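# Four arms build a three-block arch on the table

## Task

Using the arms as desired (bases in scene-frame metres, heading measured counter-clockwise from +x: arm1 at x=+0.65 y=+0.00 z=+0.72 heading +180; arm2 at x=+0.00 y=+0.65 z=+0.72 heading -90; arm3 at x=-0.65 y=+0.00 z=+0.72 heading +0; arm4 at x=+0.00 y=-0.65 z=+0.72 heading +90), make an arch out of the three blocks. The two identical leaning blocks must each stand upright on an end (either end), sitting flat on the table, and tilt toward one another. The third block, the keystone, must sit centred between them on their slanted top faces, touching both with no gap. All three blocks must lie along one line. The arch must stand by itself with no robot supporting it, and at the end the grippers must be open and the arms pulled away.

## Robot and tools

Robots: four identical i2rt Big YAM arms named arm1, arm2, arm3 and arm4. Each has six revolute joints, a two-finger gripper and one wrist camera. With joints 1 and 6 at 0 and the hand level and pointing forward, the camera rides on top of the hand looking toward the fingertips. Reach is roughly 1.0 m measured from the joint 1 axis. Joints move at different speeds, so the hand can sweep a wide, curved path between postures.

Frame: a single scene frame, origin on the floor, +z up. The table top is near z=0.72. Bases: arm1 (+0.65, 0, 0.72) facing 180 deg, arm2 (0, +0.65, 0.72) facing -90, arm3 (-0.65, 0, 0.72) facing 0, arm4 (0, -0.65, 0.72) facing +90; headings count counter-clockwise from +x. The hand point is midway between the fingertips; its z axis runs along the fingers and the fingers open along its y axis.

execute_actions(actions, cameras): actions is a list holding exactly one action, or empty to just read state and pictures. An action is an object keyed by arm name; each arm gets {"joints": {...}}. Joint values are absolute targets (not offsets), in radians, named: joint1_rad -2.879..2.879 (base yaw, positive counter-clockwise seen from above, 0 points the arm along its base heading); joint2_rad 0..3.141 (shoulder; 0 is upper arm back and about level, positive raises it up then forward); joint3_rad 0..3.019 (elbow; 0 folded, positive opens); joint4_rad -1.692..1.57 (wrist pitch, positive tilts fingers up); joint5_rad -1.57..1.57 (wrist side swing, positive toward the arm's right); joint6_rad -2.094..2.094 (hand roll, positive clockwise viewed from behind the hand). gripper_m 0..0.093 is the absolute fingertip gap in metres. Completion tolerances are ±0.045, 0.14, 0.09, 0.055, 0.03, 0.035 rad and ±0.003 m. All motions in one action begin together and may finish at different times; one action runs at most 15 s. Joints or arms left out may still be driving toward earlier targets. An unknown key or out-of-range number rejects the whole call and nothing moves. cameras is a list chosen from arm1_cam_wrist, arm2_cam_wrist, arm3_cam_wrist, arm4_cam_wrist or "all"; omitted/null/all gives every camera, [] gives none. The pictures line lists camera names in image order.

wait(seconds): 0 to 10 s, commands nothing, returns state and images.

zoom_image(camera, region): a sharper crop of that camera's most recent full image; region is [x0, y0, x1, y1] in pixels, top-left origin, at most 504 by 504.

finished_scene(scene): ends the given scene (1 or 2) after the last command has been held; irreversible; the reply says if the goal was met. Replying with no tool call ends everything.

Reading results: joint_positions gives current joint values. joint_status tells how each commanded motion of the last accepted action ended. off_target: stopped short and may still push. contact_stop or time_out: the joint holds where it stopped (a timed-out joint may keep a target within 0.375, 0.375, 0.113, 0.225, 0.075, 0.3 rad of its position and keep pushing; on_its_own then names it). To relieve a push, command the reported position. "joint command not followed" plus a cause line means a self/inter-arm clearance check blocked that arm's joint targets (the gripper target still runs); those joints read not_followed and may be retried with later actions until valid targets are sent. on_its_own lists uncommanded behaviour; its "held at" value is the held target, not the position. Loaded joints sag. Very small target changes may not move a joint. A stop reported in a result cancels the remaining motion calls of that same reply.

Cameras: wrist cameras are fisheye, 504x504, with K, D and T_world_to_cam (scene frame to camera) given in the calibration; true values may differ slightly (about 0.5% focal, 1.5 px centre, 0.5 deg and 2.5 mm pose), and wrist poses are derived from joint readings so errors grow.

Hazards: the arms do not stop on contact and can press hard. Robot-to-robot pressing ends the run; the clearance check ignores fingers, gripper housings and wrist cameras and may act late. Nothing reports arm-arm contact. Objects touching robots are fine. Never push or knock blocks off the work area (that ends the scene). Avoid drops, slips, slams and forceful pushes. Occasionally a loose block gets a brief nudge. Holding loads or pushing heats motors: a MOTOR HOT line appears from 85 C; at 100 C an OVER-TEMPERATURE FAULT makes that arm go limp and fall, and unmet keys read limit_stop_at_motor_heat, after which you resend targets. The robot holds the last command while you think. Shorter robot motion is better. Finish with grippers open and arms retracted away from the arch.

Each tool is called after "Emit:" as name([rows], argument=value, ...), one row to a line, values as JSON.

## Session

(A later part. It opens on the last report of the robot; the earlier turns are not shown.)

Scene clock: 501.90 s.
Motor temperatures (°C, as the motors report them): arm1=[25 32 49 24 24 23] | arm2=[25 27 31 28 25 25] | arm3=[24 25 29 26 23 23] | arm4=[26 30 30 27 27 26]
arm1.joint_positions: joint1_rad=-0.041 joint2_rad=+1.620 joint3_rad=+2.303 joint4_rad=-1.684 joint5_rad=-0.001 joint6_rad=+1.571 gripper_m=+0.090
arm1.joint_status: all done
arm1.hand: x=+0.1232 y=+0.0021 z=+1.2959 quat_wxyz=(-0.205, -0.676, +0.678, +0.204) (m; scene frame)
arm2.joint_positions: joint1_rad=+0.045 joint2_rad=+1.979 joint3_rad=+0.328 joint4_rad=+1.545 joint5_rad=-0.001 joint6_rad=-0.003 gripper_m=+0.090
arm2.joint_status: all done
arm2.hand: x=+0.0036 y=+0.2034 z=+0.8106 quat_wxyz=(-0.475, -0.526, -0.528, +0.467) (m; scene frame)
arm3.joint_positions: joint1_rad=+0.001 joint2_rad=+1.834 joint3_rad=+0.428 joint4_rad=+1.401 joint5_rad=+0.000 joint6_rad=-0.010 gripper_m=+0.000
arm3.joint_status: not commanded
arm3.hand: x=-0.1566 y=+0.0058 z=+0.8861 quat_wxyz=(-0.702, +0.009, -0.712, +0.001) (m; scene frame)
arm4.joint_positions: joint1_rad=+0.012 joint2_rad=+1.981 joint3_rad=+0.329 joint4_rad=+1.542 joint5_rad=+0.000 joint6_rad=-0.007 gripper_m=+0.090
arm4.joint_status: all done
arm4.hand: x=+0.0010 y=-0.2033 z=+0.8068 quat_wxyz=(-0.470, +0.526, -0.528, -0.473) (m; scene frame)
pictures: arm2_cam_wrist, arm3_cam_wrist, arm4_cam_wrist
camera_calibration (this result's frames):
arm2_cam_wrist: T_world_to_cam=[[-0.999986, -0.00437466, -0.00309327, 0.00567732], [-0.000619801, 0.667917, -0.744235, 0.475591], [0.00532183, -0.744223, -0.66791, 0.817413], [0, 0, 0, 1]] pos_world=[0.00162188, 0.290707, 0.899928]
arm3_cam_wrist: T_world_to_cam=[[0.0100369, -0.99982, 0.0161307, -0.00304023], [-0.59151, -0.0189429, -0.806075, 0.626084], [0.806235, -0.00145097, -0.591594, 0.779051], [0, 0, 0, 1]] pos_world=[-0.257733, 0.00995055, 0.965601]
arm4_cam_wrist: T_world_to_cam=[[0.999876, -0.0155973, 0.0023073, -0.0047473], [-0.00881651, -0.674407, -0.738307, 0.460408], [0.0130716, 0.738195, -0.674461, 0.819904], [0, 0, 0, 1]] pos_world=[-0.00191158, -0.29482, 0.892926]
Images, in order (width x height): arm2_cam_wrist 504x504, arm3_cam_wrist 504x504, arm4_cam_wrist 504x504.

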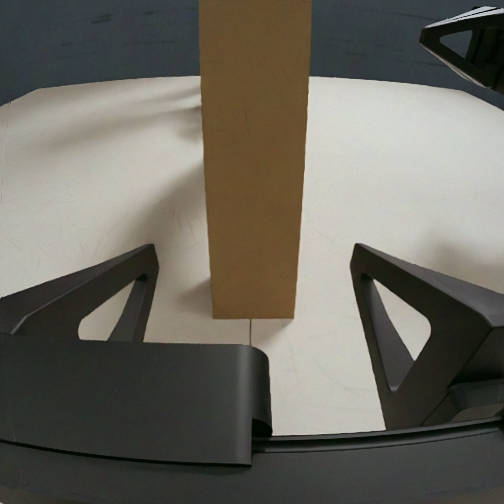

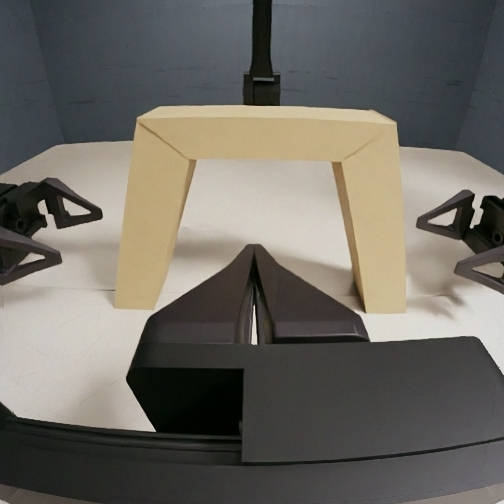

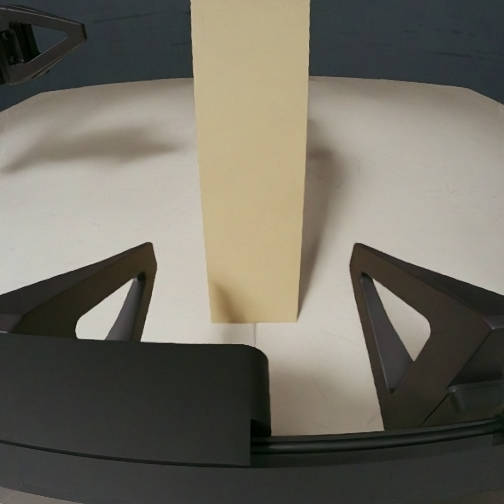

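Emit:
execute_actions([
  {"arm2":{"joints":{"joint2_rad":1.2}},"arm4":{"joints":{"joint2_rad":1.2}},"arm3":{"joints":{"joint2_rad":1.2,"joint4_rad":0.6}},"arm1":{"joints":{"joint2_rad":1.2,"joint3_rad":1.8}}},
], cameras=["arm3_cam_wrist"])

Emit:
finished_scene(scene=1)

Scene clock: 508.10 s.
Motor temperatures (°C, as the motors report them): arm1=[25 31 48 24 24 23] | arm2=[25 27 31 28 25 25] | arm3=[24 25 29 26 23 23] | arm4=[26 30 30 27 27 26]
arm1.joint_positions: joint1_rad=-0.041 joint2_rad=+1.207 joint3_rad=+1.791 joint4_rad=-1.688 joint5_rad=-0.001 joint6_rad=+1.572 gripper_m=+0.090
arm1.joint_status: all done
arm1.hand: x=+0.2799 y=+0.0017 z=+1.2535 quat_wxyz=(-0.169, -0.686, +0.688, +0.168) (m; scene frame)
arm2.joint_positions: joint1_rad=+0.045 joint2_rad=+1.202 joint3_rad=+0.328 joint4_rad=+1.555 joint5_rad=-0.001 joint6_rad=-0.003 gripper_m=+0.090
arm2.joint_status: all done
arm2.hand: x=+0.0003 y=+0.2652 z=+1.1369 quat_wxyz=(-0.641, -0.306, -0.305, +0.634) (m; scene frame)
arm3.joint_positions: joint1_rad=+0.001 joint2_rad=+1.204 joint3_rad=+0.428 joint4_rad=+0.604 joint5_rad=+0.000 joint6_rad=-0.010 gripper_m=+0.000
arm3.joint_status: all done
arm3.hand: x=-0.1858 y=+0.0058 z=+0.9847 quat_wxyz=(-0.640, +0.009, -0.768, +0.001) (m; scene frame)
arm4.joint_positions: joint1_rad=+0.012 joint2_rad=+1.202 joint3_rad=+0.329 joint4_rad=+1.552 joint5_rad=+0.000 joint6_rad=-0.007 gripper_m=+0.090
arm4.joint_status: all done
arm4.hand: x=+0.0047 y=-0.2662 z=+1.1341 quat_wxyz=(-0.638, +0.302, -0.308, -0.638) (m; scene frame)
pictures: arm3_cam_wrist
camera_calibration (this result's frames):
arm3_cam_wrist: T_world_to_cam=[[0.0121927, -0.999793, 0.016292, -0.00411933], [-0.717329, -0.0200968, -0.696444, 0.556914], [0.696628, -0.00319521, -0.717426, 0.964494], [0, 0, 0, 1]] pos_world=[-0.272352, 0.0101555, 1.07988]
Images, in order (width x height): arm3_cam_wrist 504x504.

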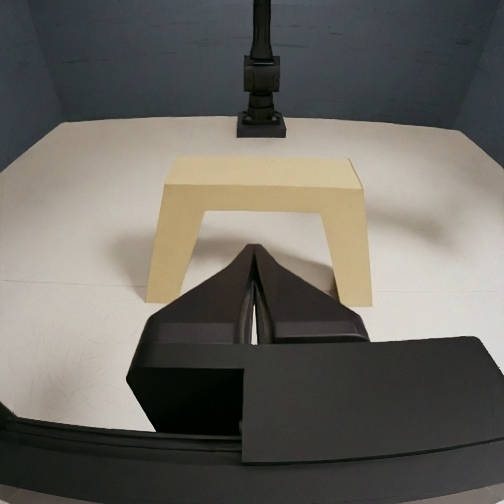

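The scene is finished: the task was done.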